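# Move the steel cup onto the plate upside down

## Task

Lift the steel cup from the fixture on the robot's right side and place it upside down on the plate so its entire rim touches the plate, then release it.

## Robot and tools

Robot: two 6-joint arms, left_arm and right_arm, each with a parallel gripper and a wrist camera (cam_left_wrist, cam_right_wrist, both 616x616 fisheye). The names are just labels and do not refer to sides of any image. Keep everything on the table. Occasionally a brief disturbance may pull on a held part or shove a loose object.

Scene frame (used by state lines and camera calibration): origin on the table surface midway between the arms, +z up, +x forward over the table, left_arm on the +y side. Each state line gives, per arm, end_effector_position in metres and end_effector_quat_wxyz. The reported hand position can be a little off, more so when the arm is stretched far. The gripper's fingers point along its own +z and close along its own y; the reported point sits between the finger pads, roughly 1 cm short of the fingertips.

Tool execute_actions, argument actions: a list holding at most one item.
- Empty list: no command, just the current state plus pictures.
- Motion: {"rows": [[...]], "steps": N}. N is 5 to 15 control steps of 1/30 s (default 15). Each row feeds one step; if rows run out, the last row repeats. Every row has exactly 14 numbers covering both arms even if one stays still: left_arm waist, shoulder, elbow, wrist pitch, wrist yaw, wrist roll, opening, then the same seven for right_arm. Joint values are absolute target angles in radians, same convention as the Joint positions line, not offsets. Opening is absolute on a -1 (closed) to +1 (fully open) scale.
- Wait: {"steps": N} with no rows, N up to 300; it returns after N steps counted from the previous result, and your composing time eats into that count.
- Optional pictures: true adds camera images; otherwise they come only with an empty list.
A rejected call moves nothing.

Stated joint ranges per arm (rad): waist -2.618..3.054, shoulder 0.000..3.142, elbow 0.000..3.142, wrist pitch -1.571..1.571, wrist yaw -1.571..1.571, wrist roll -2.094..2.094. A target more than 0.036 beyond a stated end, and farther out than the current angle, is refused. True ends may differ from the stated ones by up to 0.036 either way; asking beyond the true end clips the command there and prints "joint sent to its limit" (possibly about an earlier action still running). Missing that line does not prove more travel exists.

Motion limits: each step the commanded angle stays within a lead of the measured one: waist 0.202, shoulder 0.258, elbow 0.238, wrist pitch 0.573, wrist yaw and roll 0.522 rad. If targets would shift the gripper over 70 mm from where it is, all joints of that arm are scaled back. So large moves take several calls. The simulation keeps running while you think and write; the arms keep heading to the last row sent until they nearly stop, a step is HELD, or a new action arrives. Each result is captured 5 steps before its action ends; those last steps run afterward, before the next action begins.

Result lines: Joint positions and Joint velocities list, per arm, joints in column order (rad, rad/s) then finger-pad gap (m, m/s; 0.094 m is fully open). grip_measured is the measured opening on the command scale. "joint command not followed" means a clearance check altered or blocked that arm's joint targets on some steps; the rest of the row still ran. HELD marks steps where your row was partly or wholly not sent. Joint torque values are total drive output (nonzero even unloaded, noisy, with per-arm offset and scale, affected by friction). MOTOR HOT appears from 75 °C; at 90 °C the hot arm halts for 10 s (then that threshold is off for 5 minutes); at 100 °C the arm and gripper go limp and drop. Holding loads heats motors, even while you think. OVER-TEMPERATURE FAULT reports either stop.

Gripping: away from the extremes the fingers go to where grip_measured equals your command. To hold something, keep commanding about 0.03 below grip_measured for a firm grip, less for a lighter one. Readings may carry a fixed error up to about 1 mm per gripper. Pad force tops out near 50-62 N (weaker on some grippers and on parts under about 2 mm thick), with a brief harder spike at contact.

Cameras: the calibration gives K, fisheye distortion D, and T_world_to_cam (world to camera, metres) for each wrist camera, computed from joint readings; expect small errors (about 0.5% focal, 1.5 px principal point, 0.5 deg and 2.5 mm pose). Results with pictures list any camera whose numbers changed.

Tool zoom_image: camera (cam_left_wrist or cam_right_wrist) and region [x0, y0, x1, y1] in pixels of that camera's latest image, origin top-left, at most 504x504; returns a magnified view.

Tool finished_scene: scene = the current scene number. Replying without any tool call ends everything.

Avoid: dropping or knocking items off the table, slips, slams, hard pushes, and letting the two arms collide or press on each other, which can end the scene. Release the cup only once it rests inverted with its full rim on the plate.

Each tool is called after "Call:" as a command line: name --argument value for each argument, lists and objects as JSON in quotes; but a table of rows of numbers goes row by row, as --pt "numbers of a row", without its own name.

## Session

Call:
execute_actions --actions '[]'

Scene clock: 0.00 s of 4800.00 s.
left_arm: end_effector_position=(+0.1039, -0.1566, +0.1311) grip_measured=+1.000 end_effector_quat_wxyz=(+0.547, +0.585, +0.531, -0.275) | right_arm: end_effector_position=(+0.3766, -0.4131, +0.1636) grip_measured=+1.000 end_effector_quat_wxyz=(+0.627, +0.119, +0.763, +0.106)
Joint positions: left_arm=[-1.621  1.476  0.395  0.823 -0.214  0.313  0.094] | right_arm=[-0.387  1.306  0.37   0.735 -0.263  0.27   0.094]
Joint velocities: left_arm=[ 0.012  0.017 -0.012 -0.037 -0.007  0.081  0.   ] | right_arm=[ 0.002 -0.007  0.007  0.051 -0.037 -0.022  0.   ]
Joint torques (N m, as the arm reports them, + toward a larger angle): no reading
camera_calibration (this result's frames):
cam_left_wrist: T_world_to_cam=[[-0.93346, -0.0654467, -0.352659, 0.12301], [0.122674, 0.865665, -0.48536, 0.197923], [0.33705, -0.496327, -0.800036, 0.123886], [0, 0, 0, 1]] pos_world=[0.0487886, -0.101796, 0.238558]
cam_right_wrist: T_world_to_cam=[[-0.067065, -0.88431, -0.462059, -0.262295], [-0.560206, 0.416589, -0.715977, 0.542907], [0.825634, 0.210831, -0.523334, -0.0252078], [0, 0, 0, 1]] pos_world=[0.307361, -0.452805, 0.254321]

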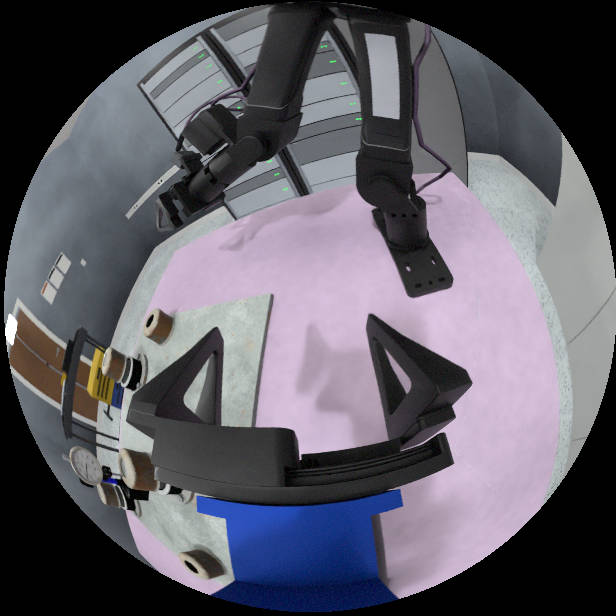

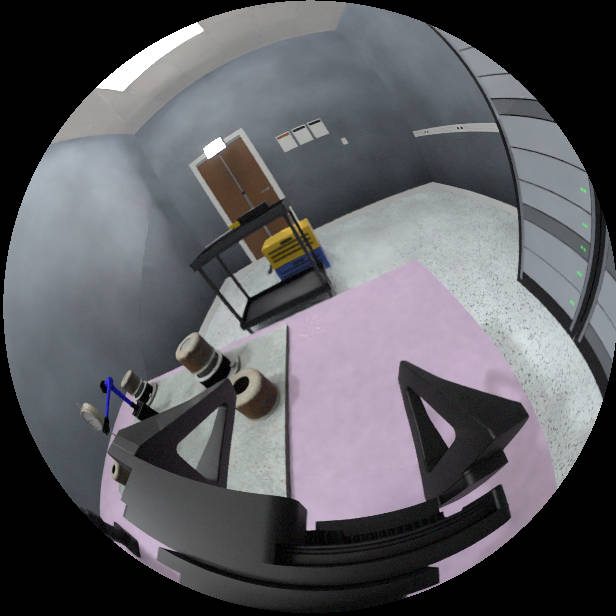

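Retract left, raise right.

Call:
execute_actions --actions '[{"rows":[[-1.62,0.6,0.4,0.2,-0.21,0.31,1,-0.2,1.5,1.4,-0.4,0,-0.17,1]]}]'

Call:
execute_actions --actions '[{"rows":[[-1.62,0.6,0.4,0.2,-0.21,0.31,1,0.2,2.0,1.85,-0.62,0,-0.17,1]]}]'

Call:
execute_actions --actions '[{"steps":30}]' --pictures true

Scene clock: 0.50 s of 4800.00 s.
left_arm: end_effector_position=(+0.0996, -0.0745, +0.2575) grip_measured=+1.000 end_effector_quat_wxyz=(+0.606, +0.529, +0.497, -0.325) | right_arm: end_effector_position=(+0.4406, -0.3833, +0.1660) grip_measured=+1.000 end_effector_quat_wxyz=(+0.425, -0.029, +0.904, -0.019)
Joint positions: left_arm=[-1.621  0.723  0.395  0.273 -0.212  0.312  0.094] | right_arm=[-0.197  1.531  1.059 -0.22  -0.041 -0.112  0.094]
Joint velocities: left_arm=[-0.002 -2.171  0.012 -0.154 -0.022  0.051  0.   ] | right_arm=[-0.022  0.007  2.063 -1.355  0.242 -0.344  0.   ]
Joint torques (N m, as the arm reports them, + toward a larger angle): left_arm=[0.02 0.64 7.12 1.57 0.05 0.04] | right_arm=[-0.18 -8.58 10.62  2.06  0.1  -0.1 ]
Steps of this call (steps 1 to 5: nothing new was sent; steps 6 to 15: the first 10 steps of this action). Readings (joint positions):
6: left_arm=[-1.621 1.446 0.398 0.752 -0.213 0.312] | right_arm=[-0.364 1.322 0.401 0.672 -0.221 0.213]
7: left_arm=[-1.621 1.378 0.397 0.626 -0.212 0.312] | right_arm=[-0.318 1.373 0.473 0.564 -0.170 0.141]
9: left_arm=[-1.621 1.222 0.395 0.445 -0.212 0.312] | right_arm=[-0.236 1.477 0.634 0.344 -0.116 0.031]
13: left_arm=[-1.621 0.888 0.395 0.298 -0.212 0.312] | right_arm=[-0.197 1.531 0.918 -0.094 -0.061 -0.084]
15: the state above

Scene clock: 1.00 s of 4800.00 s.
left_arm: end_effector_position=(+0.0986, -0.0547, +0.2811) grip_measured=+1.000 end_effector_quat_wxyz=(+0.626, +0.507, +0.484, -0.342) | right_arm: end_effector_position=(+0.5401, -0.2192, +0.2546) grip_measured=+1.000 end_effector_quat_wxyz=(+0.465, -0.179, +0.867, +0.023)
Joint positions: left_arm=[-1.621  0.593  0.395  0.217 -0.212  0.312  0.094] | right_arm=[ 0.125  1.912  1.784 -0.476  0.003 -0.153  0.094]
Joint velocities: left_arm=[ 0.007  0.002  0.002 -0.007 -0.007  0.037  0.   ] | right_arm=[ 0.896  1.243  0.667 -0.725  0.007 -0.081  0.   ]
Joint torques (N m, as the arm reports them, + toward a larger angle): left_arm=[ 0.04  1.53  7.54  1.97  0.13 -0.02] | right_arm=[ 1.19 -9.41  9.44  1.4   0.01 -0.03]
Steps of this call (steps 1 to 5: the last 5 steps of your previous action; steps 6 to 15: the first 10 steps of this action). Readings (joint positions):
6: left_arm=[-1.621 0.593 0.395 0.257 -0.212 0.312] | right_arm=[-0.185 1.530 1.396 -0.332 -0.011 -0.145]
7: left_arm=[-1.621 0.593 0.395 0.246 -0.212 0.312] | right_arm=[-0.162 1.556 1.459 -0.359 -0.001 -0.145]
9: left_arm=[-1.621 0.593 0.395 0.232 -0.212 0.312] | right_arm=[-0.090 1.639 1.575 -0.391 0.002 -0.147]
13: left_arm=[-1.621 0.593 0.395 0.219 -0.212 0.312] | right_arm=[0.059 1.826 1.738 -0.439 0.003 -0.151]
15: the state above

Scene clock: 2.00 s of 4800.00 s.
left_arm: end_effector_position=(+0.0986, -0.0547, +0.2802) grip_measured=+1.000 end_effector_quat_wxyz=(+0.625, +0.508, +0.485, -0.341) | right_arm: end_effector_position=(+0.5193, -0.1759, +0.1857) grip_measured=+1.000 end_effector_quat_wxyz=(+0.367, -0.231, +0.901, +0.035)
Joint positions: left_arm=[-1.621  0.593  0.395  0.213 -0.212  0.312  0.094] | right_arm=[ 0.207  2.019  1.82  -0.617 -0.007 -0.162  0.094]
Joint velocities: left_arm=[-0.022  0.027 -0.007 -0.066  0.022 -0.007  0.   ] | right_arm=[-0.002 -0.017 -0.002  0.007 -0.007  0.007  0.   ]
Joint torques (N m, as the arm reports them, + toward a larger angle): left_arm=[ 0.22  1.37  7.47  1.96  0.05 -0.05] | right_arm=[ -0.39 -11.98  10.27   1.43   0.05  -0.04]
Kept back: nothing.
Steps of this call (steps 1 to 5: the last 5 steps of your previous action; steps 6 to 30: the robot went on to your last target). Readings (joint positions):
1: left_arm=[-1.621 0.593 0.395 0.216 -0.212 0.312] | right_arm=[0.155 1.952 1.802 -0.496 0.002 -0.155]
2: left_arm=[-1.621 0.593 0.395 0.215 -0.212 0.312] | right_arm=[0.181 1.985 1.809 -0.515 0.001 -0.157]
4: left_arm=[-1.621 0.593 0.395 0.214 -0.212 0.312] | right_arm=[0.215 2.028 1.810 -0.559 -0.005 -0.160]
8: left_arm=[-1.621 0.593 0.395 0.213 -0.212 0.312] | right_arm=[0.219 2.044 1.810 -0.614 -0.007 -0.162]
30: the state above
All arms were judged still, so your last target was given up. Only a new action makes them travel on or press farther. Fingers that are still opening or closing keep moving.
camera_calibration (this result's frames):
cam_left_wrist: T_world_to_cam=[[-0.929023, -0.158486, -0.334363, 0.166637], [0.131397, 0.703436, -0.698508, 0.232748], [0.345906, -0.692864, -0.632683, 0.237036], [0, 0, 0, 1]] pos_world=[0.0422348, 0.0269205, 0.368262]
cam_right_wrist: T_world_to_cam=[[0.341057, -0.939909, -0.0158688, -0.337299], [-0.889667, -0.317282, -0.328367, 0.509924], [0.303601, 0.12611, -0.944417, 0.152898], [0, 0, 0, 1]] pos_world=[0.522281, -0.174523, 0.30649]

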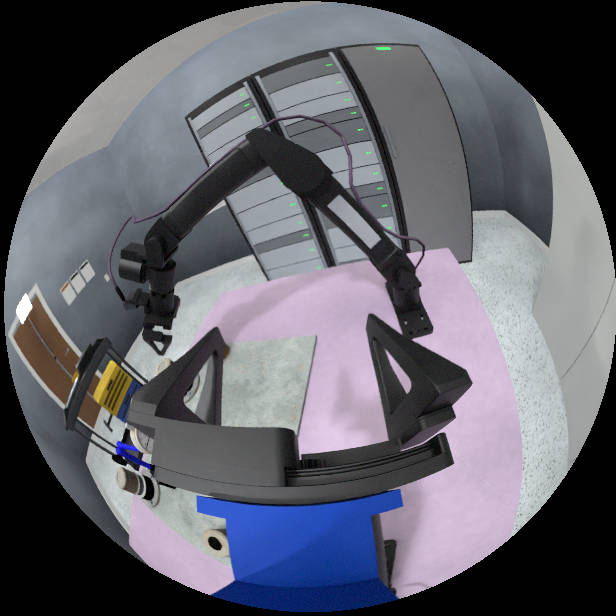

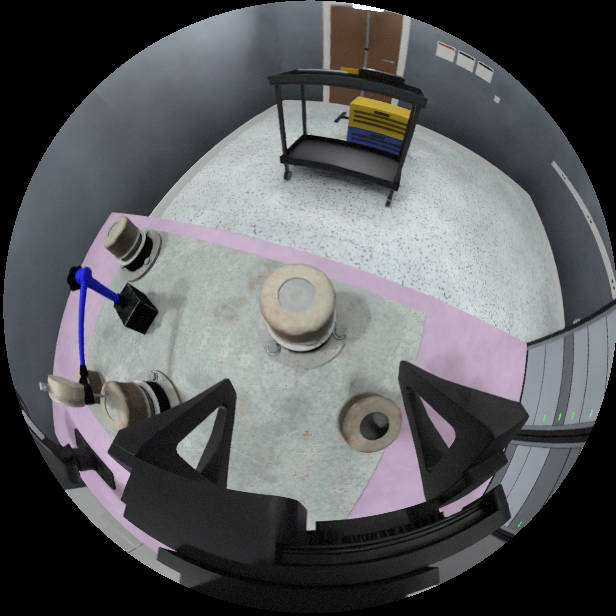

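Call:
execute_actions --actions '[{"rows":[[-1.62,0.6,0.4,0.2,-0.21,0.31,1,0.25,2.36,2.33,-0.72,0,-0.17,1]]}]'

Call:
execute_actions --actions '[{"steps":15}]' --pictures true

Scene clock: 2.47 s of 4800.00 s.
left_arm: end_effector_position=(+0.0986, -0.0547, +0.2802) grip_measured=+1.000 end_effector_quat_wxyz=(+0.625, +0.508, +0.485, -0.341) | right_arm: end_effector_position=(+0.5820, -0.1270, +0.1412) grip_measured=+1.000 end_effector_quat_wxyz=(+0.358, -0.250, +0.899, +0.041)
Joint positions: left_arm=[-1.621  0.593  0.395  0.213 -0.212  0.312  0.094] | right_arm=[ 0.248  2.401  2.274 -0.707 -0.004 -0.162  0.094]
Joint velocities: left_arm=[-0.007  0.017 -0.007 -0.022 -0.037 -0.007  0.   ] | right_arm=[ 0.032 -0.002  0.046 -0.286 -0.081  0.051  0.   ]
Joint torques (N m, as the arm reports them, + toward a larger angle): left_arm=[ 0.26  1.31  7.13  1.96  0.02 -0.03] | right_arm=[  0.19 -16.29  12.14   1.73  -0.02  -0.05]
Steps of this call (steps 1 to 4: nothing new was sent; steps 5 to 14: the first 10 steps of this action). Readings (joint positions):
5: left_arm=[-1.621 0.593 0.395 0.213 -0.212 0.312] | right_arm=[0.209 2.049 1.863 -0.656 -0.005 -0.162]
6: left_arm=[-1.621 0.593 0.395 0.213 -0.212 0.312] | right_arm=[0.213 2.107 1.950 -0.678 -0.004 -0.162]
8: left_arm=[-1.621 0.593 0.395 0.213 -0.212 0.312] | right_arm=[0.224 2.246 2.125 -0.673 -0.004 -0.162]
12: left_arm=[-1.621 0.593 0.395 0.213 -0.212 0.312] | right_arm=[0.244 2.394 2.270 -0.685 -0.004 -0.162]
14: the state above

Scene clock: 2.97 s of 4800.00 s.
left_arm: end_effector_position=(+0.0986, -0.0547, +0.2802) grip_measured=+1.000 end_effector_quat_wxyz=(+0.625, +0.508, +0.485, -0.341) | right_arm: end_effector_position=(+0.5829, -0.1264, +0.1665) grip_measured=+1.000 end_effector_quat_wxyz=(+0.377, -0.248, +0.891, +0.043)
Joint positions: left_arm=[-1.621  0.593  0.395  0.213 -0.212  0.312  0.094] | right_arm=[ 0.248  2.376  2.302 -0.719 -0.004 -0.162  0.094]
Joint velocities: left_arm=[-0.012  0.007 -0.012  0.022 -0.081  0.037  0.   ] | right_arm=[-0.007 -0.017 -0.012 -0.037 -0.007 -0.007  0.   ]
Joint torques (N m, as the arm reports them, + toward a larger angle): left_arm=[-0.05  1.09  7.34  1.98  0.07  0.01] | right_arm=[ -0.01 -14.1    9.83   1.47   0.01  -0.06]
Kept back: nothing.
Steps of this call (steps 1 to 5: the last 5 steps of your previous action; steps 6 to 15: the robot went on to your last target). Readings (joint positions):
1: left_arm=[-1.621 0.593 0.395 0.213 -0.212 0.312] | right_arm=[0.248 2.401 2.277 -0.715 -0.004 -0.162]
2: left_arm=[-1.621 0.593 0.395 0.213 -0.212 0.312] | right_arm=[0.248 2.400 2.283 -0.718 -0.004 -0.162]
4: left_arm=[-1.621 0.593 0.395 0.213 -0.212 0.312] | right_arm=[0.248 2.393 2.292 -0.719 -0.004 -0.162]
8: left_arm=[-1.621 0.593 0.395 0.213 -0.212 0.312] | right_arm=[0.248 2.379 2.300 -0.719 -0.004 -0.162]
15: the state above
camera_calibration (this result's frames):
cam_left_wrist: T_world_to_cam=[[-0.929023, -0.158486, -0.334363, 0.166637], [0.131397, 0.703436, -0.698508, 0.232748], [0.345906, -0.692864, -0.632683, 0.237036], [0, 0, 0, 1]] pos_world=[0.0422348, 0.0269205, 0.368262]
cam_right_wrist: T_world_to_cam=[[0.378612, -0.925454, -0.0137004, -0.333185], [-0.868354, -0.35005, -0.35132, 0.56313], [0.320335, 0.144911, -0.936155, 0.100427], [0, 0, 0, 1]] pos_world=[0.582974, -0.125777, 0.28729]

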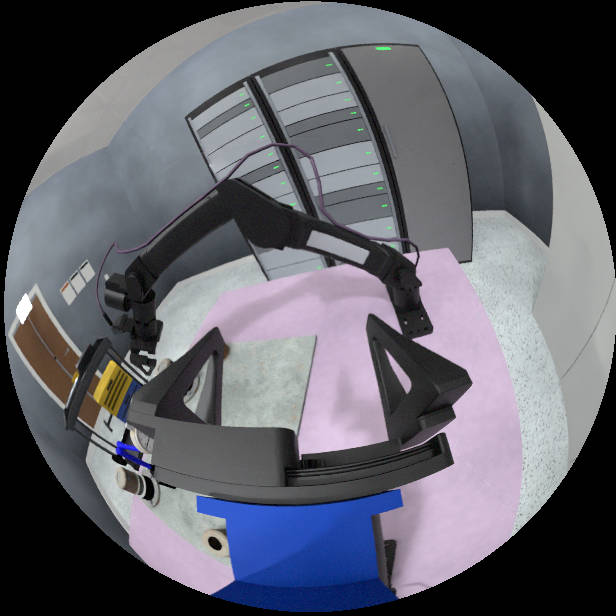

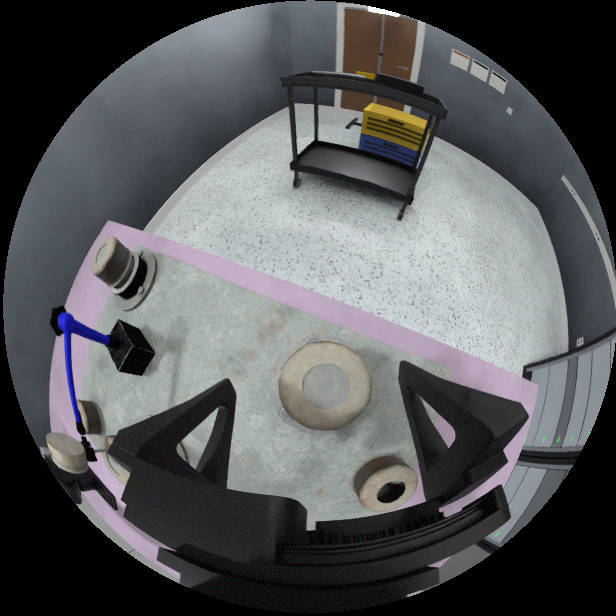

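Call:
execute_actions --actions '[{"rows":[[-1.62,0.6,0.4,0.2,-0.21,0.31,1,0.226,2.35,2.18,-0.6,0,-0.17,1]],"steps":12}]'

Call:
execute_actions --actions '[{"rows":[[-1.62,0.6,0.4,0.2,-0.21,0.31,1,0.226,2.35,2.08,-0.5,0,-0.17,1]],"steps":8}]'

Call:
execute_actions --actions '[{"rows":[[-1.62,0.6,0.4,0.2,-0.21,0.31,1,0.226,2.35,1.98,-0.4,0,-0.17,1]]}]' --pictures true

Scene clock: 3.37 s of 4800.00 s.
left_arm: end_effector_position=(+0.0986, -0.0547, +0.2802) grip_measured=+1.000 end_effector_quat_wxyz=(+0.625, +0.508, +0.485, -0.341) | right_arm: end_effector_position=(+0.5831, -0.1340, +0.1429) grip_measured=+1.000 end_effector_quat_wxyz=(+0.370, -0.244, +0.895, +0.040)
Joint positions: left_arm=[-1.621  0.593  0.395  0.213 -0.212  0.312  0.094] | right_arm=[ 0.237  2.361  2.192 -0.638 -0.004 -0.162  0.094]
Joint velocities: left_arm=[-0.007 -0.017 -0.007 -0.037  0.022  0.037  0.   ] | right_arm=[-0.027  0.051 -0.095 -0.022 -0.095  0.007  0.   ]
Joint torques (N m, as the arm reports them, + toward a larger angle): left_arm=[ 0.43  1.4   7.12  2.03  0.04 -0.01] | right_arm=[ -0.58 -14.08   7.07   1.76   0.05  -0.06]
Steps of this call (steps 1 to 5: the robot went on to your last target; steps 6 to 12: the first 7 steps of this action). Readings (joint positions):
6: left_arm=[-1.621 0.593 0.395 0.213 -0.212 0.312] | right_arm=[0.247 2.370 2.281 -0.697 -0.004 -0.162]
7: left_arm=[-1.621 0.593 0.395 0.213 -0.212 0.312] | right_arm=[0.246 2.359 2.250 -0.672 -0.004 -0.162]
9: left_arm=[-1.621 0.593 0.395 0.213 -0.212 0.312] | right_arm=[0.242 2.355 2.215 -0.649 -0.004 -0.162]
12: the state above

Scene clock: 3.63 s of 4800.00 s.
left_arm: end_effector_position=(+0.0986, -0.0547, +0.2802) grip_measured=+1.000 end_effector_quat_wxyz=(+0.625, +0.508, +0.485, -0.341) | right_arm: end_effector_position=(+0.5868, -0.1344, +0.1356) grip_measured=+1.000 end_effector_quat_wxyz=(+0.382, -0.241, +0.891, +0.041)
Joint positions: left_arm=[-1.621  0.593  0.395  0.213 -0.212  0.312  0.094] | right_arm=[ 0.234  2.35   2.127 -0.558 -0.004 -0.162  0.094]
Joint velocities: left_arm=[-0.002  0.007 -0.002 -0.007 -0.007 -0.037  0.   ] | right_arm=[-0.002  0.002 -0.452  0.374 -0.051  0.022  0.   ]
Joint torques (N m, as the arm reports them, + toward a larger angle): left_arm=[ 0.18  1.45  7.26  2.01  0.07 -0.02] | right_arm=[ -0.8  -12.85   5.69   1.55   0.1   -0.05]
Steps of this call (steps 1 to 5: the last 5 steps of your previous action; steps 6 to 8: the first 3 steps of this action). Readings (joint positions):
6: left_arm=[-1.621 0.593 0.395 0.213 -0.212 0.312] | right_arm=[0.234 2.359 2.171 -0.600 -0.004 -0.162]
7: left_arm=[-1.621 0.593 0.395 0.213 -0.212 0.312] | right_arm=[0.234 2.352 2.146 -0.573 -0.004 -0.162]
8: the state above

Scene clock: 4.13 s of 4800.00 s.
left_arm: end_effector_position=(+0.0986, -0.0547, +0.2802) grip_measured=+1.000 end_effector_quat_wxyz=(+0.625, +0.508, +0.485, -0.341) | right_arm: end_effector_position=(+0.5823, -0.1362, +0.0908) grip_measured=+1.000 end_effector_quat_wxyz=(+0.370, -0.242, +0.896, +0.039)
Joint positions: left_arm=[-1.621  0.593  0.395  0.213 -0.212  0.312  0.094] | right_arm=[ 0.234  2.362  1.989 -0.435 -0.004 -0.162  0.094]
Joint velocities: left_arm=[-0.007 -0.007 -0.012  0.022 -0.037 -0.095  0.   ] | right_arm=[-0.012  0.022 -0.002  0.037 -0.051 -0.007  0.   ]
Joint torques (N m, as the arm reports them, + toward a larger angle): left_arm=[ 0.26  1.51  7.27  1.97  0.02 -0.11] | right_arm=[ -0.63 -13.85   6.62   1.61   0.08  -0.03]
Steps of this call (steps 1 to 5: the last 5 steps of your previous action; steps 6 to 15: the first 10 steps of this action). Readings (joint positions):
6: left_arm=[-1.621 0.593 0.395 0.213 -0.212 0.312] | right_arm=[0.234 2.360 2.070 -0.513 -0.004 -0.162]
7: left_arm=[-1.621 0.593 0.395 0.213 -0.212 0.312] | right_arm=[0.234 2.353 2.044 -0.485 -0.004 -0.162]
9: left_arm=[-1.621 0.593 0.395 0.213 -0.212 0.312] | right_arm=[0.234 2.353 2.012 -0.457 -0.004 -0.162]
13: left_arm=[-1.621 0.593 0.395 0.213 -0.212 0.312] | right_arm=[0.234 2.362 1.989 -0.441 -0.004 -0.162]
15: the state above
camera_calibration (this result's frames):
cam_left_wrist: T_world_to_cam=[[-0.929023, -0.158486, -0.334363, 0.166637], [0.131397, 0.703436, -0.698508, 0.232748], [0.345906, -0.692864, -0.632683, 0.237036], [0, 0, 0, 1]] pos_world=[0.0422348, 0.0269205, 0.368262]
cam_right_wrist: T_world_to_cam=[[0.365301, -0.930786, -0.0138621, -0.336022], [-0.878475, -0.339768, -0.335916, 0.538492], [0.307956, 0.134888, -0.94179, 0.0375737], [0, 0, 0, 1]] pos_world=[0.58423, -0.134871, 0.211617]

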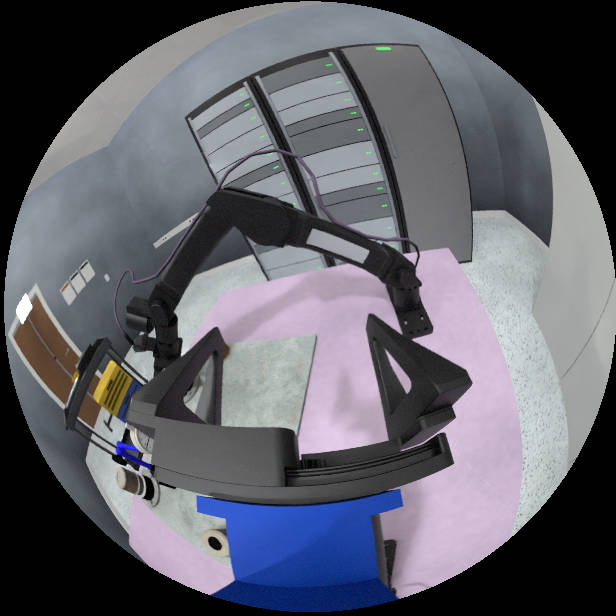

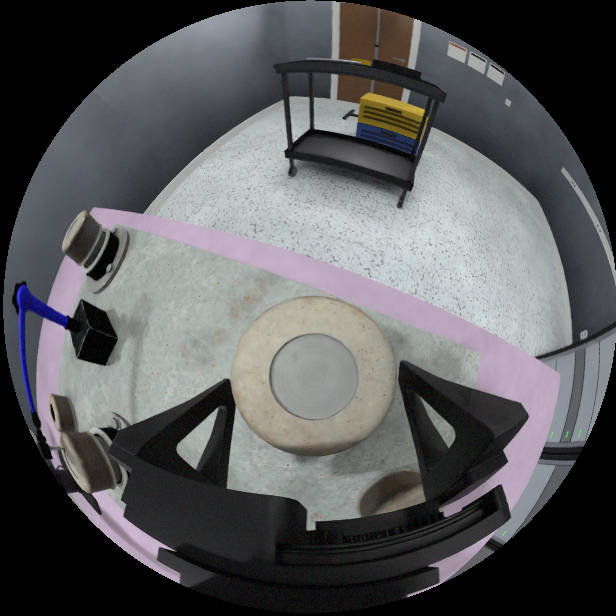

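Call:
execute_actions --actions '[{"rows":[[-1.62,0.6,0.4,0.2,-0.21,0.31,1,0.23,2.38,1.98,-0.38,0,-0.17,1]],"steps":10}]'

Call:
execute_actions --actions '[{"rows":[[-1.62,0.6,0.4,0.2,-0.21,0.31,1,0.23,2.38,1.98,-0.38,0,-0.17,0.44]]}]'

Call:
execute_actions --actions '[{"rows":[[-1.62,0.6,0.4,0.2,-0.21,0.31,1,0.23,2.34,2.09,-0.47,0,-0.17,0.44]],"steps":10}]'

Call:
execute_actions --actions '[{"rows":[[-1.62,0.6,0.4,0.2,-0.21,0.31,1,0.23,2.34,2.17,-0.55,0,-0.17,0.44]],"steps":10}]'

Call:
execute_actions --actions '[{"rows":[[-1.62,0.6,0.4,0.2,-0.21,0.31,1,0.23,2.345,2.25,-0.63,0,-0.17,0.44]],"steps":10}]'

Call:
execute_actions --actions '[{"rows":[[-1.62,0.6,0.4,0.2,-0.21,0.31,1,0.23,2.35,2.34,-0.71,0,-0.17,0.44]]}]' --pictures true

Scene clock: 4.63 s of 4800.00 s.
left_arm: end_effector_position=(+0.0986, -0.0547, +0.2802) grip_measured=+1.000 end_effector_quat_wxyz=(+0.625, +0.508, +0.485, -0.341) | right_arm: end_effector_position=(+0.5884, -0.1338, +0.0908) grip_measured=+1.000 end_effector_quat_wxyz=(+0.383, -0.241, +0.891, +0.041)
Joint positions: left_arm=[-1.621  0.593  0.395  0.213 -0.212  0.312  0.094] | right_arm=[ 0.234  2.373  1.989 -0.396 -0.004 -0.162  0.094]
Joint velocities: left_arm=[ 0.007  0.002 -0.002 -0.066 -0.066  0.022  0.   ] | right_arm=[ 0.007  0.1   -0.012 -0.022 -0.007 -0.095  0.   ]
Joint torques (N m, as the arm reports them, + toward a larger angle): left_arm=[ 0.38  1.49  7.34  2.02  0.1  -0.11] | right_arm=[ -0.65 -12.94   6.65   1.61   0.05  -0.01]
Steps of this call (steps 1 to 5: the last 5 steps of your previous action; steps 6 to 10: the robot went on to your last target; steps 11 to 15: the first 5 steps of this action). Readings (joint positions):
11: left_arm=[-1.621 0.593 0.395 0.213 -0.212 0.312] | right_arm=[0.234 2.364 1.989 -0.411 -0.004 -0.162]
12: left_arm=[-1.621 0.593 0.395 0.213 -0.212 0.312] | right_arm=[0.234 2.365 1.989 -0.405 -0.004 -0.162]
14: left_arm=[-1.621 0.593 0.395 0.213 -0.212 0.312] | right_arm=[0.234 2.371 1.989 -0.398 -0.004 -0.162]
15: the state above

Scene clock: 5.13 s of 4800.00 s.
left_arm: end_effector_position=(+0.0986, -0.0547, +0.2802) grip_measured=+1.000 end_effector_quat_wxyz=(+0.625, +0.508, +0.485, -0.341) | right_arm: end_effector_position=(+0.5884, -0.1332, +0.0861) grip_measured=+0.537 end_effector_quat_wxyz=(+0.380, -0.238, +0.893, +0.045)
Joint positions: left_arm=[-1.621  0.593  0.395  0.213 -0.212  0.312  0.094] | right_arm=[ 0.233  2.382  1.989 -0.393 -0.01  -0.154  0.072]
Joint velocities: left_arm=[-0.002 -0.007 -0.022 -0.007 -0.007 -0.051  0.   ] | right_arm=[-0.007  0.027  0.007 -0.007 -0.022  0.095 -0.001]
Joint torques (N m, as the arm reports them, + toward a larger angle): left_arm=[ 0.14  1.33  7.02  1.94  0.06 -0.07] | right_arm=[ -0.31 -13.04   6.63   1.61   0.1   -0.13]
Steps of this call (steps 1 to 5: the last 5 steps of your previous action; steps 6 to 15: the first 10 steps of this action). Readings (joint positions):
6: left_arm=[-1.621 0.593 0.395 0.213 -0.212 0.312] | right_arm=[0.234 2.382 1.989 -0.395 -0.004 -0.162]
7: left_arm=[-1.621 0.593 0.395 0.213 -0.212 0.312] | right_arm=[0.234 2.382 1.989 -0.395 -0.005 -0.162]
9: left_arm=[-1.621 0.593 0.395 0.213 -0.212 0.312] | right_arm=[0.233 2.382 1.989 -0.393 -0.010 -0.155]
13: left_arm=[-1.621 0.593 0.395 0.213 -0.212 0.312] | right_arm=[0.233 2.382 1.989 -0.393 -0.010 -0.154]
15: the state above

Scene clock: 5.47 s of 4800.00 s.
left_arm: end_effector_position=(+0.0986, -0.0547, +0.2802) grip_measured=+1.000 end_effector_quat_wxyz=(+0.625, +0.508, +0.485, -0.341) | right_arm: end_effector_position=(+0.5887, -0.1339, +0.0904) grip_measured=+0.492 end_effector_quat_wxyz=(+0.371, -0.231, +0.898, +0.051)
Joint positions: left_arm=[-1.621  0.593  0.395  0.213 -0.212  0.312  0.094] | right_arm=[ 0.229  2.392  2.035 -0.447 -0.021 -0.137  0.07 ]
Joint velocities: left_arm=[ 0.007 -0.017 -0.002  0.051  0.007 -0.007  0.   ] | right_arm=[-0.007  0.012  0.046 -0.051  0.022 -0.022  0.   ]
Joint torques (N m, as the arm reports them, + toward a larger angle): left_arm=[ 0.23  1.35  7.16  1.91  0.07 -0.03] | right_arm=[  0.09 -17.18  12.31   1.27   0.2   -0.24]
Steps of this call (steps 1 to 5: the last 5 steps of your previous action; steps 6 to 10: the first 5 steps of this action). Readings (joint positions):
6: left_arm=[-1.621 0.593 0.395 0.213 -0.212 0.312] | right_arm=[0.233 2.381 2.001 -0.406 -0.010 -0.152]
7: left_arm=[-1.621 0.593 0.395 0.213 -0.212 0.312] | right_arm=[0.231 2.385 2.017 -0.425 -0.015 -0.140]
9: left_arm=[-1.621 0.593 0.395 0.213 -0.212 0.312] | right_arm=[0.229 2.390 2.032 -0.443 -0.021 -0.137]
10: the state above

Scene clock: 5.80 s of 4800.00 s.
left_arm: end_effector_position=(+0.0986, -0.0547, +0.2802) grip_measured=+1.000 end_effector_quat_wxyz=(+0.625, +0.508, +0.485, -0.341) | right_arm: end_effector_position=(+0.5886, -0.1340, +0.0921) grip_measured=+0.492 end_effector_quat_wxyz=(+0.357, -0.231, +0.904, +0.050)
Joint positions: left_arm=[-1.621  0.593  0.395  0.213 -0.212  0.312  0.094] | right_arm=[ 0.229  2.415  2.103 -0.521 -0.02  -0.133  0.07 ]
Joint velocities: left_arm=[-0.002  0.002 -0.012 -0.037  0.007  0.007  0.   ] | right_arm=[ 0.007  0.027  0.12  -0.095  0.037  0.022  0.   ]
Joint torques (N m, as the arm reports them, + toward a larger angle): left_arm=[ 0.06  1.42  7.22  1.97  0.08 -0.08] | right_arm=[  0.06 -18.86  12.9    1.29   0.21  -0.3 ]
Steps of this call (steps 1 to 5: the last 5 steps of your previous action; steps 6 to 10: the first 5 steps of this action). Readings (joint positions):
6: left_arm=[-1.621 0.593 0.395 0.213 -0.212 0.312] | right_arm=[0.229 2.397 2.054 -0.465 -0.020 -0.136]
7: left_arm=[-1.621 0.593 0.395 0.213 -0.212 0.312] | right_arm=[0.229 2.405 2.076 -0.491 -0.020 -0.135]
9: left_arm=[-1.621 0.593 0.395 0.213 -0.212 0.312] | right_arm=[0.229 2.413 2.098 -0.515 -0.020 -0.133]
10: the state above

Scene clock: 6.13 s of 4800.00 s.
left_arm: end_effector_position=(+0.0986, -0.0547, +0.2802) grip_measured=+1.000 end_effector_quat_wxyz=(+0.625, +0.508, +0.485, -0.341) | right_arm: end_effector_position=(+0.5885, -0.1342, +0.0931) grip_measured=+0.492 end_effector_quat_wxyz=(+0.345, -0.231, +0.908, +0.049)
Joint positions: left_arm=[-1.621  0.593  0.395  0.213 -0.212  0.312  0.094] | right_arm=[ 0.229  2.439  2.167 -0.587 -0.02  -0.131  0.07 ]
Joint velocities: left_arm=[-0.002 -0.007 -0.002 -0.022  0.051 -0.007  0.   ] | right_arm=[ 0.002  0.051  0.129 -0.227  0.051 -0.022 -0.   ]
Joint torques (N m, as the arm reports them, + toward a larger angle): left_arm=[ 0.27  1.01  7.52  1.98  0.07 -0.08] | right_arm=[  0.03 -19.95  13.34   1.21   0.18  -0.34]
Steps of this call (steps 1 to 5: the last 5 steps of your previous action; steps 6 to 10: the first 5 steps of this action). Readings (joint positions):
6: left_arm=[-1.621 0.593 0.395 0.213 -0.212 0.312] | right_arm=[0.229 2.421 2.121 -0.538 -0.020 -0.132]
7: left_arm=[-1.621 0.593 0.395 0.213 -0.212 0.312] | right_arm=[0.229 2.429 2.141 -0.559 -0.020 -0.132]
9: left_arm=[-1.621 0.593 0.395 0.213 -0.212 0.312] | right_arm=[0.229 2.437 2.162 -0.582 -0.020 -0.131]
10: the state above

Scene clock: 6.63 s of 4800.00 s.
left_arm: end_effector_position=(+0.0986, -0.0547, +0.2802) grip_measured=+1.000 end_effector_quat_wxyz=(+0.625, +0.508, +0.485, -0.341) | right_arm: end_effector_position=(+0.5882, -0.1343, +0.0940) grip_measured=+0.492 end_effector_quat_wxyz=(+0.332, -0.231, +0.914, +0.048)
Joint positions: left_arm=[-1.621  0.593  0.395  0.213 -0.212  0.312  0.094] | right_arm=[ 0.229  2.47   2.245 -0.663 -0.02  -0.129  0.07 ]
Joint velocities: left_arm=[ 0.012 -0.012 -0.002 -0.022  0.022 -0.037  0.   ] | right_arm=[-0.002  0.007  0.017 -0.081  0.037 -0.022  0.   ]
Joint torques (N m, as the arm reports them, + toward a larger angle): left_arm=[ 0.04  1.32  7.4   2.01  0.03 -0.04] | right_arm=[ -0.06 -20.11  13.49   1.07   0.14  -0.26]
Steps of this call (steps 1 to 5: the last 5 steps of your previous action; steps 6 to 15: the first 10 steps of this action). Readings (joint positions):
6: left_arm=[-1.621 0.593 0.395 0.213 -0.212 0.312] | right_arm=[0.229 2.447 2.187 -0.606 -0.020 -0.130]
7: left_arm=[-1.621 0.593 0.395 0.213 -0.212 0.312] | right_arm=[0.229 2.454 2.204 -0.623 -0.020 -0.130]
9: left_arm=[-1.621 0.593 0.395 0.213 -0.212 0.312] | right_arm=[0.229 2.462 2.226 -0.644 -0.020 -0.130]
13: left_arm=[-1.621 0.593 0.395 0.213 -0.212 0.312] | right_arm=[0.229 2.469 2.242 -0.661 -0.020 -0.129]
15: the state above
camera_calibration (this result's frames):
cam_left_wrist: T_world_to_cam=[[-0.929023, -0.158486, -0.334363, 0.166637], [0.131397, 0.703436, -0.698508, 0.232748], [0.345906, -0.692864, -0.632683, 0.237036], [0, 0, 0, 1]] pos_world=[0.0422348, 0.0269205, 0.368262]
cam_right_wrist: T_world_to_cam=[[0.344116, -0.937705, -0.0478862, -0.321672], [-0.91082, -0.320994, -0.259558, 0.559801], [0.228017, 0.132934, -0.96454, 0.0873858], [0, 0, 0, 1]] pos_world=[0.600645, -0.133557, 0.214184]

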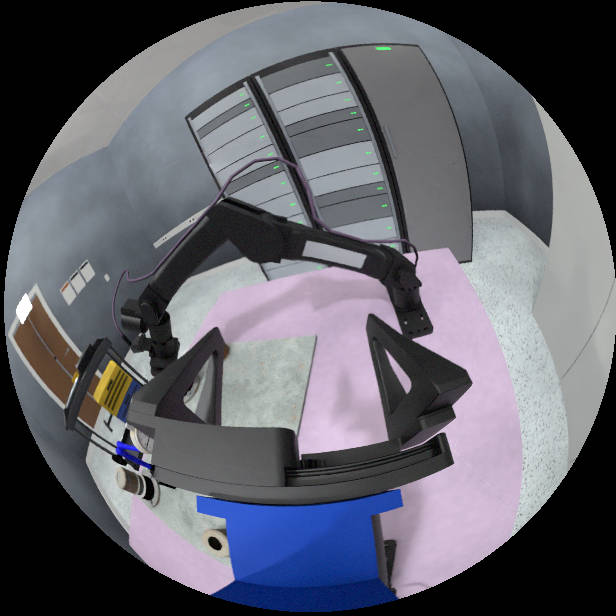

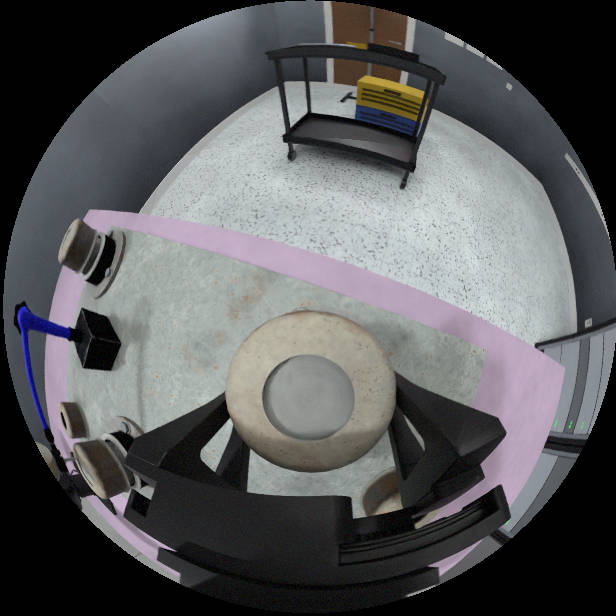

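Call:
execute_actions --actions '[{"rows":[[-1.62,0.6,0.4,0.2,-0.21,0.31,1,0.23,2.39,2.29,-0.57,-0.02,-0.13,0.455]]}]'

Call:
execute_actions --actions '[{"steps":10}]'

Scene clock: 7.13 s of 4800.00 s.
left_arm: end_effector_position=(+0.0986, -0.0547, +0.2802) grip_measured=+1.000 end_effector_quat_wxyz=(+0.625, +0.508, +0.485, -0.341) | right_arm: end_effector_position=(+0.5887, -0.1340, +0.1127) grip_measured=+0.492 end_effector_quat_wxyz=(+0.345, -0.229, +0.909, +0.050)
Joint positions: left_arm=[-1.621  0.593  0.395  0.213 -0.212  0.312  0.094] | right_arm=[ 0.229  2.44   2.247 -0.665 -0.02  -0.127  0.07 ]
Joint velocities: left_arm=[ 0.007  0.002  0.007 -0.037  0.007  0.066  0.   ] | right_arm=[ 0.012 -0.154  0.007  0.037 -0.051 -0.007 -0.001]
Joint torques (N m, as the arm reports them, + toward a larger angle): left_arm=[ 0.25  1.46  7.2   1.96  0.06 -0.03] | right_arm=[  0.03 -16.58  11.26   2.37  -0.01   0.01]
Steps of this call (steps 1 to 5: the last 5 steps of your previous action; steps 6 to 15: the first 10 steps of this action). Readings (joint positions):
6: left_arm=[-1.621 0.593 0.395 0.213 -0.212 0.312] | right_arm=[0.229 2.471 2.247 -0.662 -0.020 -0.127]
7: left_arm=[-1.621 0.593 0.395 0.213 -0.212 0.312] | right_arm=[0.229 2.471 2.247 -0.662 -0.020 -0.127]
9: left_arm=[-1.621 0.593 0.395 0.213 -0.212 0.312] | right_arm=[0.229 2.468 2.247 -0.662 -0.020 -0.127]
13: left_arm=[-1.621 0.593 0.395 0.213 -0.212 0.312] | right_arm=[0.229 2.451 2.247 -0.664 -0.020 -0.127]
15: the state above

Scene clock: 7.47 s of 4800.00 s.
left_arm: end_effector_position=(+0.0986, -0.0547, +0.2802) grip_measured=+1.000 end_effector_quat_wxyz=(+0.625, +0.508, +0.485, -0.341) | right_arm: end_effector_position=(+0.5885, -0.1341, +0.1184) grip_measured=+0.492 end_effector_quat_wxyz=(+0.349, -0.229, +0.907, +0.050)
Joint positions: left_arm=[-1.621  0.593  0.395  0.213 -0.212  0.312  0.094] | right_arm=[ 0.229  2.431  2.247 -0.666 -0.02  -0.127  0.07 ]
Joint velocities: left_arm=[-0.007 -0.012 -0.007 -0.037 -0.007 -0.051  0.   ] | right_arm=[-0.007  0.012 -0.017 -0.007 -0.095 -0.066 -0.   ]
Joint torques (N m, as the arm reports them, + toward a larger angle): left_arm=[-0.11  1.38  7.23  1.98  0.08  0.  ] | right_arm=[  0.07 -16.29  11.41   2.44  -0.01  -0.03]
Kept back: nothing.
Steps of this call (steps 1 to 5: the last 5 steps of your previous action; steps 6 to 10: the robot went on to your last target). Readings (joint positions):
1: left_arm=[-1.621 0.593 0.395 0.213 -0.212 0.312] | right_arm=[0.229 2.437 2.247 -0.666 -0.020 -0.127]
2: left_arm=[-1.621 0.593 0.395 0.213 -0.212 0.312] | right_arm=[0.229 2.434 2.247 -0.666 -0.020 -0.127]
4: left_arm=[-1.621 0.593 0.395 0.213 -0.212 0.312] | right_arm=[0.229 2.431 2.247 -0.666 -0.020 -0.127]
8: left_arm=[-1.621 0.593 0.395 0.213 -0.212 0.312] | right_arm=[0.229 2.431 2.247 -0.666 -0.020 -0.127]
10: the state above

Freed. Upright pitch is about -0.87.

Call:
execute_actions --actions '[{"rows":[[-1.62,0.6,0.4,0.2,-0.21,0.31,1,0.23,2.39,2.37,-0.71,-0.02,-0.13,0.455]],"steps":12}]'

Call:
execute_actions --actions '[{"rows":[[-1.62,0.6,0.4,0.2,-0.21,0.31,1,0.23,2.38,2.45,-0.8,-0.02,-0.13,0.455]]}]'

Scene clock: 7.83 s of 4800.00 s.
left_arm: end_effector_position=(+0.0986, -0.0547, +0.2802) grip_measured=+1.000 end_effector_quat_wxyz=(+0.625, +0.508, +0.485, -0.341) | right_arm: end_effector_position=(+0.5905, -0.1333, +0.1454) grip_measured=+0.492 end_effector_quat_wxyz=(+0.362, -0.228, +0.902, +0.052)
Joint positions: left_arm=[-1.621  0.593  0.395  0.213 -0.212  0.312  0.094] | right_arm=[ 0.229  2.426  2.328 -0.724 -0.021 -0.127  0.07 ]
Joint velocities: left_arm=[ 0.012 -0.012  0.012  0.037 -0.037  0.051  0.   ] | right_arm=[-0.032 -0.125  0.09  -0.037  0.007  0.022  0.   ]
Joint torques (N m, as the arm reports them, + toward a larger angle): left_arm=[ 0.16  1.22  7.39  1.98  0.04 -0.01] | right_arm=[  0.09 -15.32  10.6    1.63   0.     0.  ]
Steps of this call (steps 1 to 4: the robot went on to your last target; steps 5 to 11: the first 7 steps of this action). Readings (joint positions):
5: left_arm=[-1.621 0.593 0.395 0.213 -0.212 0.312] | right_arm=[0.229 2.433 2.261 -0.682 -0.020 -0.127]
6: left_arm=[-1.621 0.593 0.395 0.213 -0.212 0.312] | right_arm=[0.229 2.439 2.282 -0.699 -0.021 -0.127]
8: left_arm=[-1.621 0.593 0.395 0.213 -0.212 0.312] | right_arm=[0.229 2.438 2.309 -0.720 -0.021 -0.127]
11: the state above

Scene clock: 8.33 s of 4800.00 s.
left_arm: end_effector_position=(+0.0986, -0.0547, +0.2802) grip_measured=+1.000 end_effector_quat_wxyz=(+0.625, +0.508, +0.485, -0.341) | right_arm: end_effector_position=(+0.5852, -0.1353, +0.1758) grip_measured=+0.492 end_effector_quat_wxyz=(+0.368, -0.227, +0.900, +0.053)
Joint positions: left_arm=[-1.621  0.593  0.395  0.213 -0.212  0.312  0.094] | right_arm=[ 0.229  2.41   2.413 -0.813 -0.021 -0.127  0.07 ]
Joint velocities: left_arm=[ 0.007  0.007 -0.002  0.007 -0.007 -0.037  0.   ] | right_arm=[-0.007 -0.027 -0.017 -0.037  0.007  0.007 -0.001]
Joint torques (N m, as the arm reports them, + toward a larger angle): left_arm=[ 0.31  1.08  7.41  1.95  0.04 -0.03] | right_arm=[  0.07 -15.25  10.43   1.66   0.02  -0.01]
Steps of this call (steps 1 to 5: the last 5 steps of your previous action; steps 6 to 15: the first 10 steps of this action). Readings (joint positions):
6: left_arm=[-1.621 0.593 0.395 0.213 -0.212 0.312] | right_arm=[0.229 2.420 2.348 -0.742 -0.021 -0.127]
7: left_arm=[-1.621 0.593 0.395 0.213 -0.212 0.312] | right_arm=[0.229 2.425 2.366 -0.767 -0.021 -0.127]
9: left_arm=[-1.621 0.593 0.395 0.213 -0.212 0.312] | right_arm=[0.229 2.424 2.390 -0.796 -0.021 -0.127]
13: left_arm=[-1.621 0.593 0.395 0.213 -0.212 0.312] | right_arm=[0.229 2.413 2.411 -0.810 -0.021 -0.127]
15: the state above

Call:
execute_actions --actions '[{"rows":[[-1.62,0.6,0.4,0.2,-0.21,0.31,1,0.23,2.15,2.25,-0.85,-0.02,-0.13,0.455]],"steps":8}]'

Call:
execute_actions --actions '[{"rows":[[-1.62,0.6,0.4,0.2,-0.21,0.31,1,0.3,1.8,1.7,-0.7,-0.02,-0.13,0.455]],"steps":12}]'

Call:
execute_actions --actions '[{"rows":[[-1.62,0.6,0.4,0.2,-0.21,0.31,1,0.37,1.42,0.95,-0.3,-0.02,-0.13,0.455]]}]'

Call:
execute_actions --actions '[{"steps":12}]' --pictures true

Scene clock: 8.60 s of 4800.00 s.
left_arm: end_effector_position=(+0.0986, -0.0547, +0.2802) grip_measured=+1.000 end_effector_quat_wxyz=(+0.625, +0.508, +0.485, -0.341) | right_arm: end_effector_position=(+0.5606, -0.1445, +0.1757) grip_measured=+0.492 end_effector_quat_wxyz=(+0.339, -0.229, +0.911, +0.049)
Joint positions: left_arm=[-1.621  0.593  0.395  0.213 -0.212  0.312  0.094] | right_arm=[ 0.229  2.32   2.294 -0.846 -0.021 -0.127  0.07 ]
Joint velocities: left_arm=[ 0.007  0.002 -0.017 -0.007 -0.022 -0.095  0.   ] | right_arm=[ 0.007 -0.989 -0.945 -0.74  -0.022 -0.007 -0.001]
Joint torques (N m, as the arm reports them, + toward a larger angle): left_arm=[ 0.09  1.49  7.26  1.97  0.06 -0.04] | right_arm=[  0.03 -18.21  10.01   2.5   -0.01   0.01]
Steps of this call (steps 1 to 5: the last 5 steps of your previous action; steps 6 to 8: the first 3 steps of this action). Readings (joint positions):
6: left_arm=[-1.621 0.593 0.395 0.213 -0.212 0.312] | right_arm=[0.229 2.389 2.384 -0.815 -0.021 -0.127]
7: left_arm=[-1.621 0.593 0.395 0.213 -0.212 0.312] | right_arm=[0.229 2.355 2.332 -0.822 -0.021 -0.127]
8: the state above

Scene clock: 9.00 s of 4800.00 s.
left_arm: end_effector_position=(+0.0986, -0.0547, +0.2802) grip_measured=+1.000 end_effector_quat_wxyz=(+0.625, +0.508, +0.485, -0.341) | right_arm: end_effector_position=(+0.4302, -0.1620, +0.2248) grip_measured=+0.492 end_effector_quat_wxyz=(+0.316, -0.259, +0.911, +0.054)
Joint positions: left_arm=[-1.621  0.593  0.395  0.213 -0.212  0.312  0.094] | right_arm=[ 0.293  1.802  1.749 -0.865 -0.014 -0.127  0.07 ]
Joint velocities: left_arm=[-0.012 -0.002 -0.017  0.007 -0.051 -0.066  0.   ] | right_arm=[ 0.227 -0.535 -1.365 -1.37  -0.007  0.007  0.   ]
Joint torques (N m, as the arm reports them, + toward a larger angle): left_arm=[ 0.15  1.18  7.18  1.99  0.07 -0.07] | right_arm=[-0.74 -6.24 10.3   5.09 -0.05 -0.06]
Steps of this call (steps 1 to 5: the last 5 steps of your previous action; steps 6 to 12: the first 7 steps of this action). Readings (joint positions):
6: left_arm=[-1.621 0.593 0.395 0.213 -0.212 0.312] | right_arm=[0.233 2.150 2.206 -0.854 -0.018 -0.127]
7: left_arm=[-1.621 0.593 0.395 0.213 -0.212 0.312] | right_arm=[0.238 2.089 2.128 -0.813 -0.015 -0.127]
9: left_arm=[-1.621 0.593 0.395 0.213 -0.212 0.312] | right_arm=[0.260 1.953 1.964 -0.783 -0.014 -0.127]
12: the state above

Scene clock: 9.50 s of 4800.00 s.
left_arm: end_effector_position=(+0.0986, -0.0547, +0.2802) grip_measured=+1.000 end_effector_quat_wxyz=(+0.625, +0.508, +0.485, -0.341) | right_arm: end_effector_position=(+0.3300, -0.1729, +0.1391) grip_measured=+0.492 end_effector_quat_wxyz=(+0.334, -0.294, +0.893, +0.073)
Joint positions: left_arm=[-1.621  0.593  0.395  0.213 -0.212  0.312  0.094] | right_arm=[ 0.372  1.411  0.973 -0.436 -0.019 -0.127  0.07 ]
Joint velocities: left_arm=[-0.002 -0.012  0.007 -0.051  0.081 -0.037  0.   ] | right_arm=[-0.007  0.012 -0.379  0.344 -0.051  0.022 -0.001]
Joint torques (N m, as the arm reports them, + toward a larger angle): left_arm=[-0.04  1.28  7.31  1.93  0.02  0.02] | right_arm=[-0.36 -4.45  7.35  2.18  0.01  0.  ]
Steps of this call (steps 1 to 5: the last 5 steps of your previous action; steps 6 to 15: the first 10 steps of this action). Readings (joint positions):
6: left_arm=[-1.621 0.593 0.395 0.213 -0.212 0.312] | right_arm=[0.304 1.857 1.585 -0.917 -0.008 -0.127]
7: left_arm=[-1.621 0.593 0.395 0.213 -0.212 0.312] | right_arm=[0.311 1.820 1.499 -0.809 -0.006 -0.127]
9: left_arm=[-1.621 0.593 0.395 0.213 -0.212 0.312] | right_arm=[0.337 1.705 1.323 -0.641 -0.006 -0.127]
13: left_arm=[-1.621 0.593 0.395 0.213 -0.212 0.312] | right_arm=[0.372 1.440 1.023 -0.463 -0.019 -0.127]
15: the state above

Scene clock: 9.90 s of 4800.00 s.
left_arm: end_effector_position=(+0.0986, -0.0547, +0.2802) grip_measured=+1.000 end_effector_quat_wxyz=(+0.625, +0.508, +0.485, -0.341) | right_arm: end_effector_position=(+0.3387, -0.1682, +0.1341) grip_measured=+0.492 end_effector_quat_wxyz=(+0.350, -0.292, +0.887, +0.076)
Joint positions: left_arm=[-1.621  0.593  0.395  0.213 -0.212  0.312  0.094] | right_arm=[ 0.372  1.434  0.949 -0.353 -0.019 -0.127  0.07 ]
Joint velocities: left_arm=[ 0.002 -0.002  0.002 -0.051  0.007 -0.051  0.   ] | right_arm=[ 0.007 -0.032 -0.027  0.037 -0.051  0.022  0.001]
Joint torques (N m, as the arm reports them, + toward a larger angle): left_arm=[ 0.43  1.22  7.41  1.98  0.04 -0.01] | right_arm=[-0.32 -6.29  7.27  1.92 -0.03 -0.05]
Kept back: nothing.
Steps of this call (steps 1 to 5: the last 5 steps of your previous action; steps 6 to 12: the robot went on to your last target). Readings (joint positions):
1: left_arm=[-1.621 0.593 0.395 0.213 -0.212 0.312] | right_arm=[0.372 1.415 0.963 -0.422 -0.019 -0.127]
2: left_arm=[-1.621 0.593 0.395 0.213 -0.212 0.312] | right_arm=[0.372 1.422 0.956 -0.410 -0.019 -0.127]
4: left_arm=[-1.621 0.593 0.395 0.213 -0.212 0.312] | right_arm=[0.372 1.432 0.950 -0.394 -0.019 -0.127]
8: left_arm=[-1.621 0.593 0.395 0.213 -0.212 0.312] | right_arm=[0.372 1.434 0.949 -0.368 -0.019 -0.127]
12: the state above
camera_calibration (this result's frames):
cam_left_wrist: T_world_to_cam=[[-0.929023, -0.158486, -0.334363, 0.166637], [0.131397, 0.703436, -0.698508, 0.232748], [0.345906, -0.692864, -0.632683, 0.237036], [0, 0, 0, 1]] pos_world=[0.0422348, 0.0269205, 0.368262]
cam_right_wrist: T_world_to_cam=[[0.474272, -0.878989, -0.0494444, -0.29967], [-0.844763, -0.438555, -0.306669, 0.296265], [0.247875, 0.187213, -0.950531, 0.187945], [0, 0, 0, 1]] pos_world=[0.345812, -0.168664, 0.254686]

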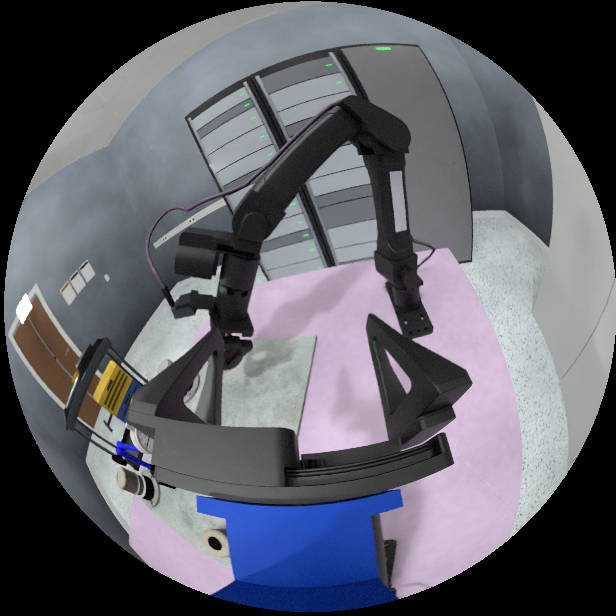

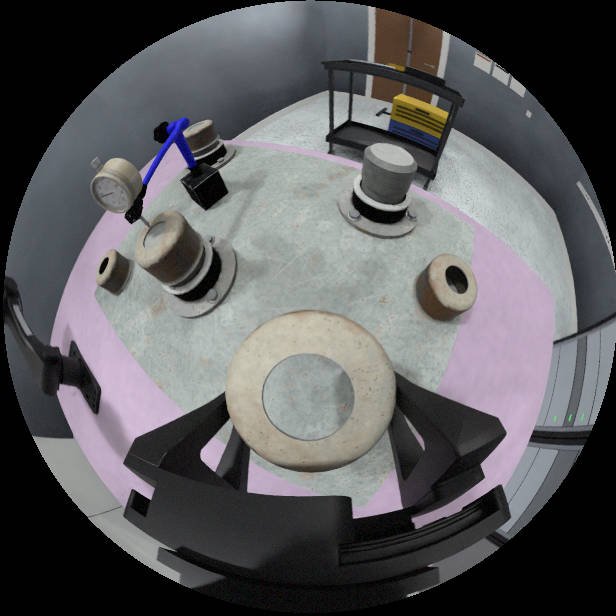

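Call:
execute_actions --actions '[{"rows":[[-1.62,0.6,0.4,0.2,-0.21,0.31,1,0.37,1.47,0.83,-0.13,-0.02,-0.13,0.455]],"steps":10}]'

Call:
execute_actions --actions '[{"rows":[[-1.62,0.6,0.4,0.2,-0.21,0.31,1,0.37,1.52,0.73,0.02,-0.02,-0.13,0.455]],"steps":12}]'

Call:
execute_actions --actions '[{"rows":[[-1.62,0.6,0.4,0.2,-0.21,0.31,1,0.37,1.555,0.695,0.07,-0.02,-0.13,0.455]],"steps":12}]'

Call:
execute_actions --actions '[{"rows":[[-1.62,0.6,0.4,0.2,-0.21,0.31,1,0.37,1.58,0.67,0.12,-0.02,-0.13,0.455]],"steps":12}]'

Call:
execute_actions --actions '[{"rows":[[-1.62,0.6,0.4,0.2,-0.21,0.31,1,0.37,1.605,0.645,0.15,-0.02,-0.13,0.455]]}]'

Scene clock: 10.30 s of 4800.00 s.
left_arm: end_effector_position=(+0.0986, -0.0547, +0.2802) grip_measured=+1.000 end_effector_quat_wxyz=(+0.625, +0.508, +0.485, -0.341) | right_arm: end_effector_position=(+0.3370, -0.1691, +0.1022) grip_measured=+0.492 end_effector_quat_wxyz=(+0.349, -0.292, +0.887, +0.076)
Joint positions: left_arm=[-1.621  0.593  0.395  0.213 -0.212  0.312  0.094] | right_arm=[ 0.372  1.468  0.847 -0.219 -0.019 -0.127  0.07 ]
Joint velocities: left_arm=[ 0.002 -0.012 -0.002 -0.051 -0.051 -0.125  0.   ] | right_arm=[-0.002  0.33  -0.393  0.139 -0.051  0.037 -0.001]
Joint torques (N m, as the arm reports them, + toward a larger angle): left_arm=[ 0.29  1.38  7.32  2.    0.08 -0.04] | right_arm=[-0.21 -6.9   7.72  2.2   0.01 -0.05]
Steps of this call (steps 1 to 7: the robot went on to your last target; steps 8 to 12: the first 5 steps of this action). Readings (joint positions):
8: left_arm=[-1.621 0.593 0.395 0.213 -0.212 0.312] | right_arm=[0.372 1.436 0.932 -0.319 -0.019 -0.127]
9: left_arm=[-1.621 0.593 0.395 0.213 -0.212 0.312] | right_arm=[0.372 1.438 0.906 -0.269 -0.019 -0.127]
11: left_arm=[-1.621 0.593 0.395 0.213 -0.212 0.312] | right_arm=[0.372 1.456 0.862 -0.225 -0.019 -0.127]
12: the state above

Scene clock: 10.70 s of 4800.00 s.
left_arm: end_effector_position=(+0.0986, -0.0547, +0.2802) grip_measured=+1.000 end_effector_quat_wxyz=(+0.625, +0.508, +0.485, -0.341) | right_arm: end_effector_position=(+0.3295, -0.1732, +0.0593) grip_measured=+0.492 end_effector_quat_wxyz=(+0.337, -0.293, +0.892, +0.073)
Joint positions: left_arm=[-1.621  0.593  0.395  0.213 -0.212  0.312  0.094] | right_arm=[ 0.372  1.531  0.732 -0.068 -0.019 -0.127  0.07 ]
Joint velocities: left_arm=[ 0.002  0.027  0.002  0.022  0.022 -0.037  0.   ] | right_arm=[ 0.007  0.125 -0.159  0.051 -0.051 -0.051 -0.001]
Joint torques (N m, as the arm reports them, + toward a larger angle): left_arm=[-0.05  1.35  7.22  1.92  0.   -0.05] | right_arm=[-0.39 -6.75  7.    2.21  0.04  0.  ]
Steps of this call (steps 1 to 5: the last 5 steps of your previous action; steps 6 to 12: the first 7 steps of this action). Readings (joint positions):
6: left_arm=[-1.621 0.593 0.395 0.213 -0.212 0.312] | right_arm=[0.372 1.493 0.808 -0.183 -0.019 -0.127]
7: left_arm=[-1.621 0.593 0.395 0.213 -0.212 0.312] | right_arm=[0.372 1.495 0.789 -0.134 -0.019 -0.127]
9: left_arm=[-1.621 0.593 0.395 0.213 -0.212 0.312] | right_arm=[0.372 1.509 0.758 -0.086 -0.019 -0.127]
12: the state above

Scene clock: 11.10 s of 4800.00 s.
left_arm: end_effector_position=(+0.0986, -0.0547, +0.2802) grip_measured=+1.000 end_effector_quat_wxyz=(+0.625, +0.508, +0.485, -0.341) | right_arm: end_effector_position=(+0.3315, -0.1721, +0.0491) grip_measured=+0.492 end_effector_quat_wxyz=(+0.344, -0.293, +0.889, +0.075)
Joint positions: left_arm=[-1.621  0.593  0.395  0.213 -0.212  0.312  0.094] | right_arm=[ 0.372  1.562  0.701  0.009 -0.019 -0.127  0.07 ]
Joint velocities: left_arm=[-0.007  0.002 -0.007 -0.051  0.007  0.037  0.   ] | right_arm=[-0.007  0.046 -0.056 -0.007  0.066  0.037  0.   ]
Joint torques (N m, as the arm reports them, + toward a larger angle): left_arm=[ 0.02  1.37  7.23  2.01  0.06 -0.05] | right_arm=[-0.31 -6.37  6.    2.02  0.04 -0.01]
Steps of this call (steps 1 to 5: the last 5 steps of your previous action; steps 6 to 12: the first 7 steps of this action). Readings (joint positions):
6: left_arm=[-1.621 0.593 0.395 0.213 -0.212 0.312] | right_arm=[0.372 1.536 0.724 -0.034 -0.019 -0.127]
7: left_arm=[-1.621 0.593 0.395 0.213 -0.212 0.312] | right_arm=[0.372 1.541 0.719 -0.016 -0.019 -0.127]
9: left_arm=[-1.621 0.593 0.395 0.213 -0.212 0.312] | right_arm=[0.372 1.551 0.711 0.003 -0.019 -0.127]
12: the state above

Scene clock: 11.50 s of 4800.00 s.
left_arm: end_effector_position=(+0.0986, -0.0547, +0.2802) grip_measured=+1.000 end_effector_quat_wxyz=(+0.625, +0.508, +0.485, -0.341) | right_arm: end_effector_position=(+0.3308, -0.1725, +0.0393) grip_measured=+0.492 end_effector_quat_wxyz=(+0.345, -0.293, +0.889, +0.075)
Joint positions: left_arm=[-1.621  0.593  0.395  0.213 -0.212  0.312  0.094] | right_arm=[ 0.372  1.586  0.676  0.06  -0.019 -0.127  0.07 ]
Joint velocities: left_arm=[-0.012  0.007 -0.012  0.051 -0.022 -0.051  0.   ] | right_arm=[-0.007  0.032 -0.051 -0.037 -0.007 -0.081  0.001]
Joint torques (N m, as the arm reports them, + toward a larger angle): left_arm=[ 0.15  1.43  7.38  1.97  0.03 -0.02] | right_arm=[-0.38 -6.3   5.6   2.01 -0.03  0.04]
Steps of this call (steps 1 to 5: the last 5 steps of your previous action; steps 6 to 12: the first 7 steps of this action). Readings (joint positions):
6: left_arm=[-1.621 0.593 0.395 0.213 -0.212 0.312] | right_arm=[0.372 1.565 0.696 0.025 -0.019 -0.127]
7: left_arm=[-1.621 0.593 0.395 0.213 -0.212 0.312] | right_arm=[0.372 1.568 0.691 0.039 -0.019 -0.127]
9: left_arm=[-1.621 0.593 0.395 0.213 -0.212 0.312] | right_arm=[0.372 1.578 0.684 0.055 -0.019 -0.127]
12: the state above

Scene clock: 12.00 s of 4800.00 s.
left_arm: end_effector_position=(+0.0986, -0.0547, +0.2802) grip_measured=+1.000 end_effector_quat_wxyz=(+0.625, +0.508, +0.485, -0.341) | right_arm: end_effector_position=(+0.3297, -0.1731, +0.0306) grip_measured=+0.492 end_effector_quat_wxyz=(+0.345, -0.292, +0.889, +0.075)
Joint positions: left_arm=[-1.621  0.593  0.395  0.213 -0.212  0.312  0.094] | right_arm=[ 0.372  1.608  0.654  0.104 -0.02  -0.126  0.07 ]
Joint velocities: left_arm=[-0.007  0.002 -0.002  0.022  0.007 -0.022  0.   ] | right_arm=[-0.002 -0.007  0.012 -0.007  0.125 -0.037 -0.   ]
Joint torques (N m, as the arm reports them, + toward a larger angle): left_arm=[ 0.38  1.42  7.12  1.97  0.05 -0.01] | right_arm=[-0.23 -5.92  5.09  1.91  0.03 -0.02]
Steps of this call (steps 1 to 5: the last 5 steps of your previous action; steps 6 to 15: the first 10 steps of this action). Readings (joint positions):
6: left_arm=[-1.621 0.593 0.395 0.213 -0.212 0.312] | right_arm=[0.372 1.589 0.672 0.074 -0.019 -0.127]
7: left_arm=[-1.621 0.593 0.395 0.213 -0.212 0.312] | right_arm=[0.372 1.592 0.668 0.086 -0.019 -0.127]
9: left_arm=[-1.621 0.593 0.395 0.213 -0.212 0.312] | right_arm=[0.372 1.602 0.660 0.096 -0.019 -0.127]
13: left_arm=[-1.621 0.593 0.395 0.213 -0.212 0.312] | right_arm=[0.372 1.608 0.654 0.103 -0.020 -0.126]
15: the state above


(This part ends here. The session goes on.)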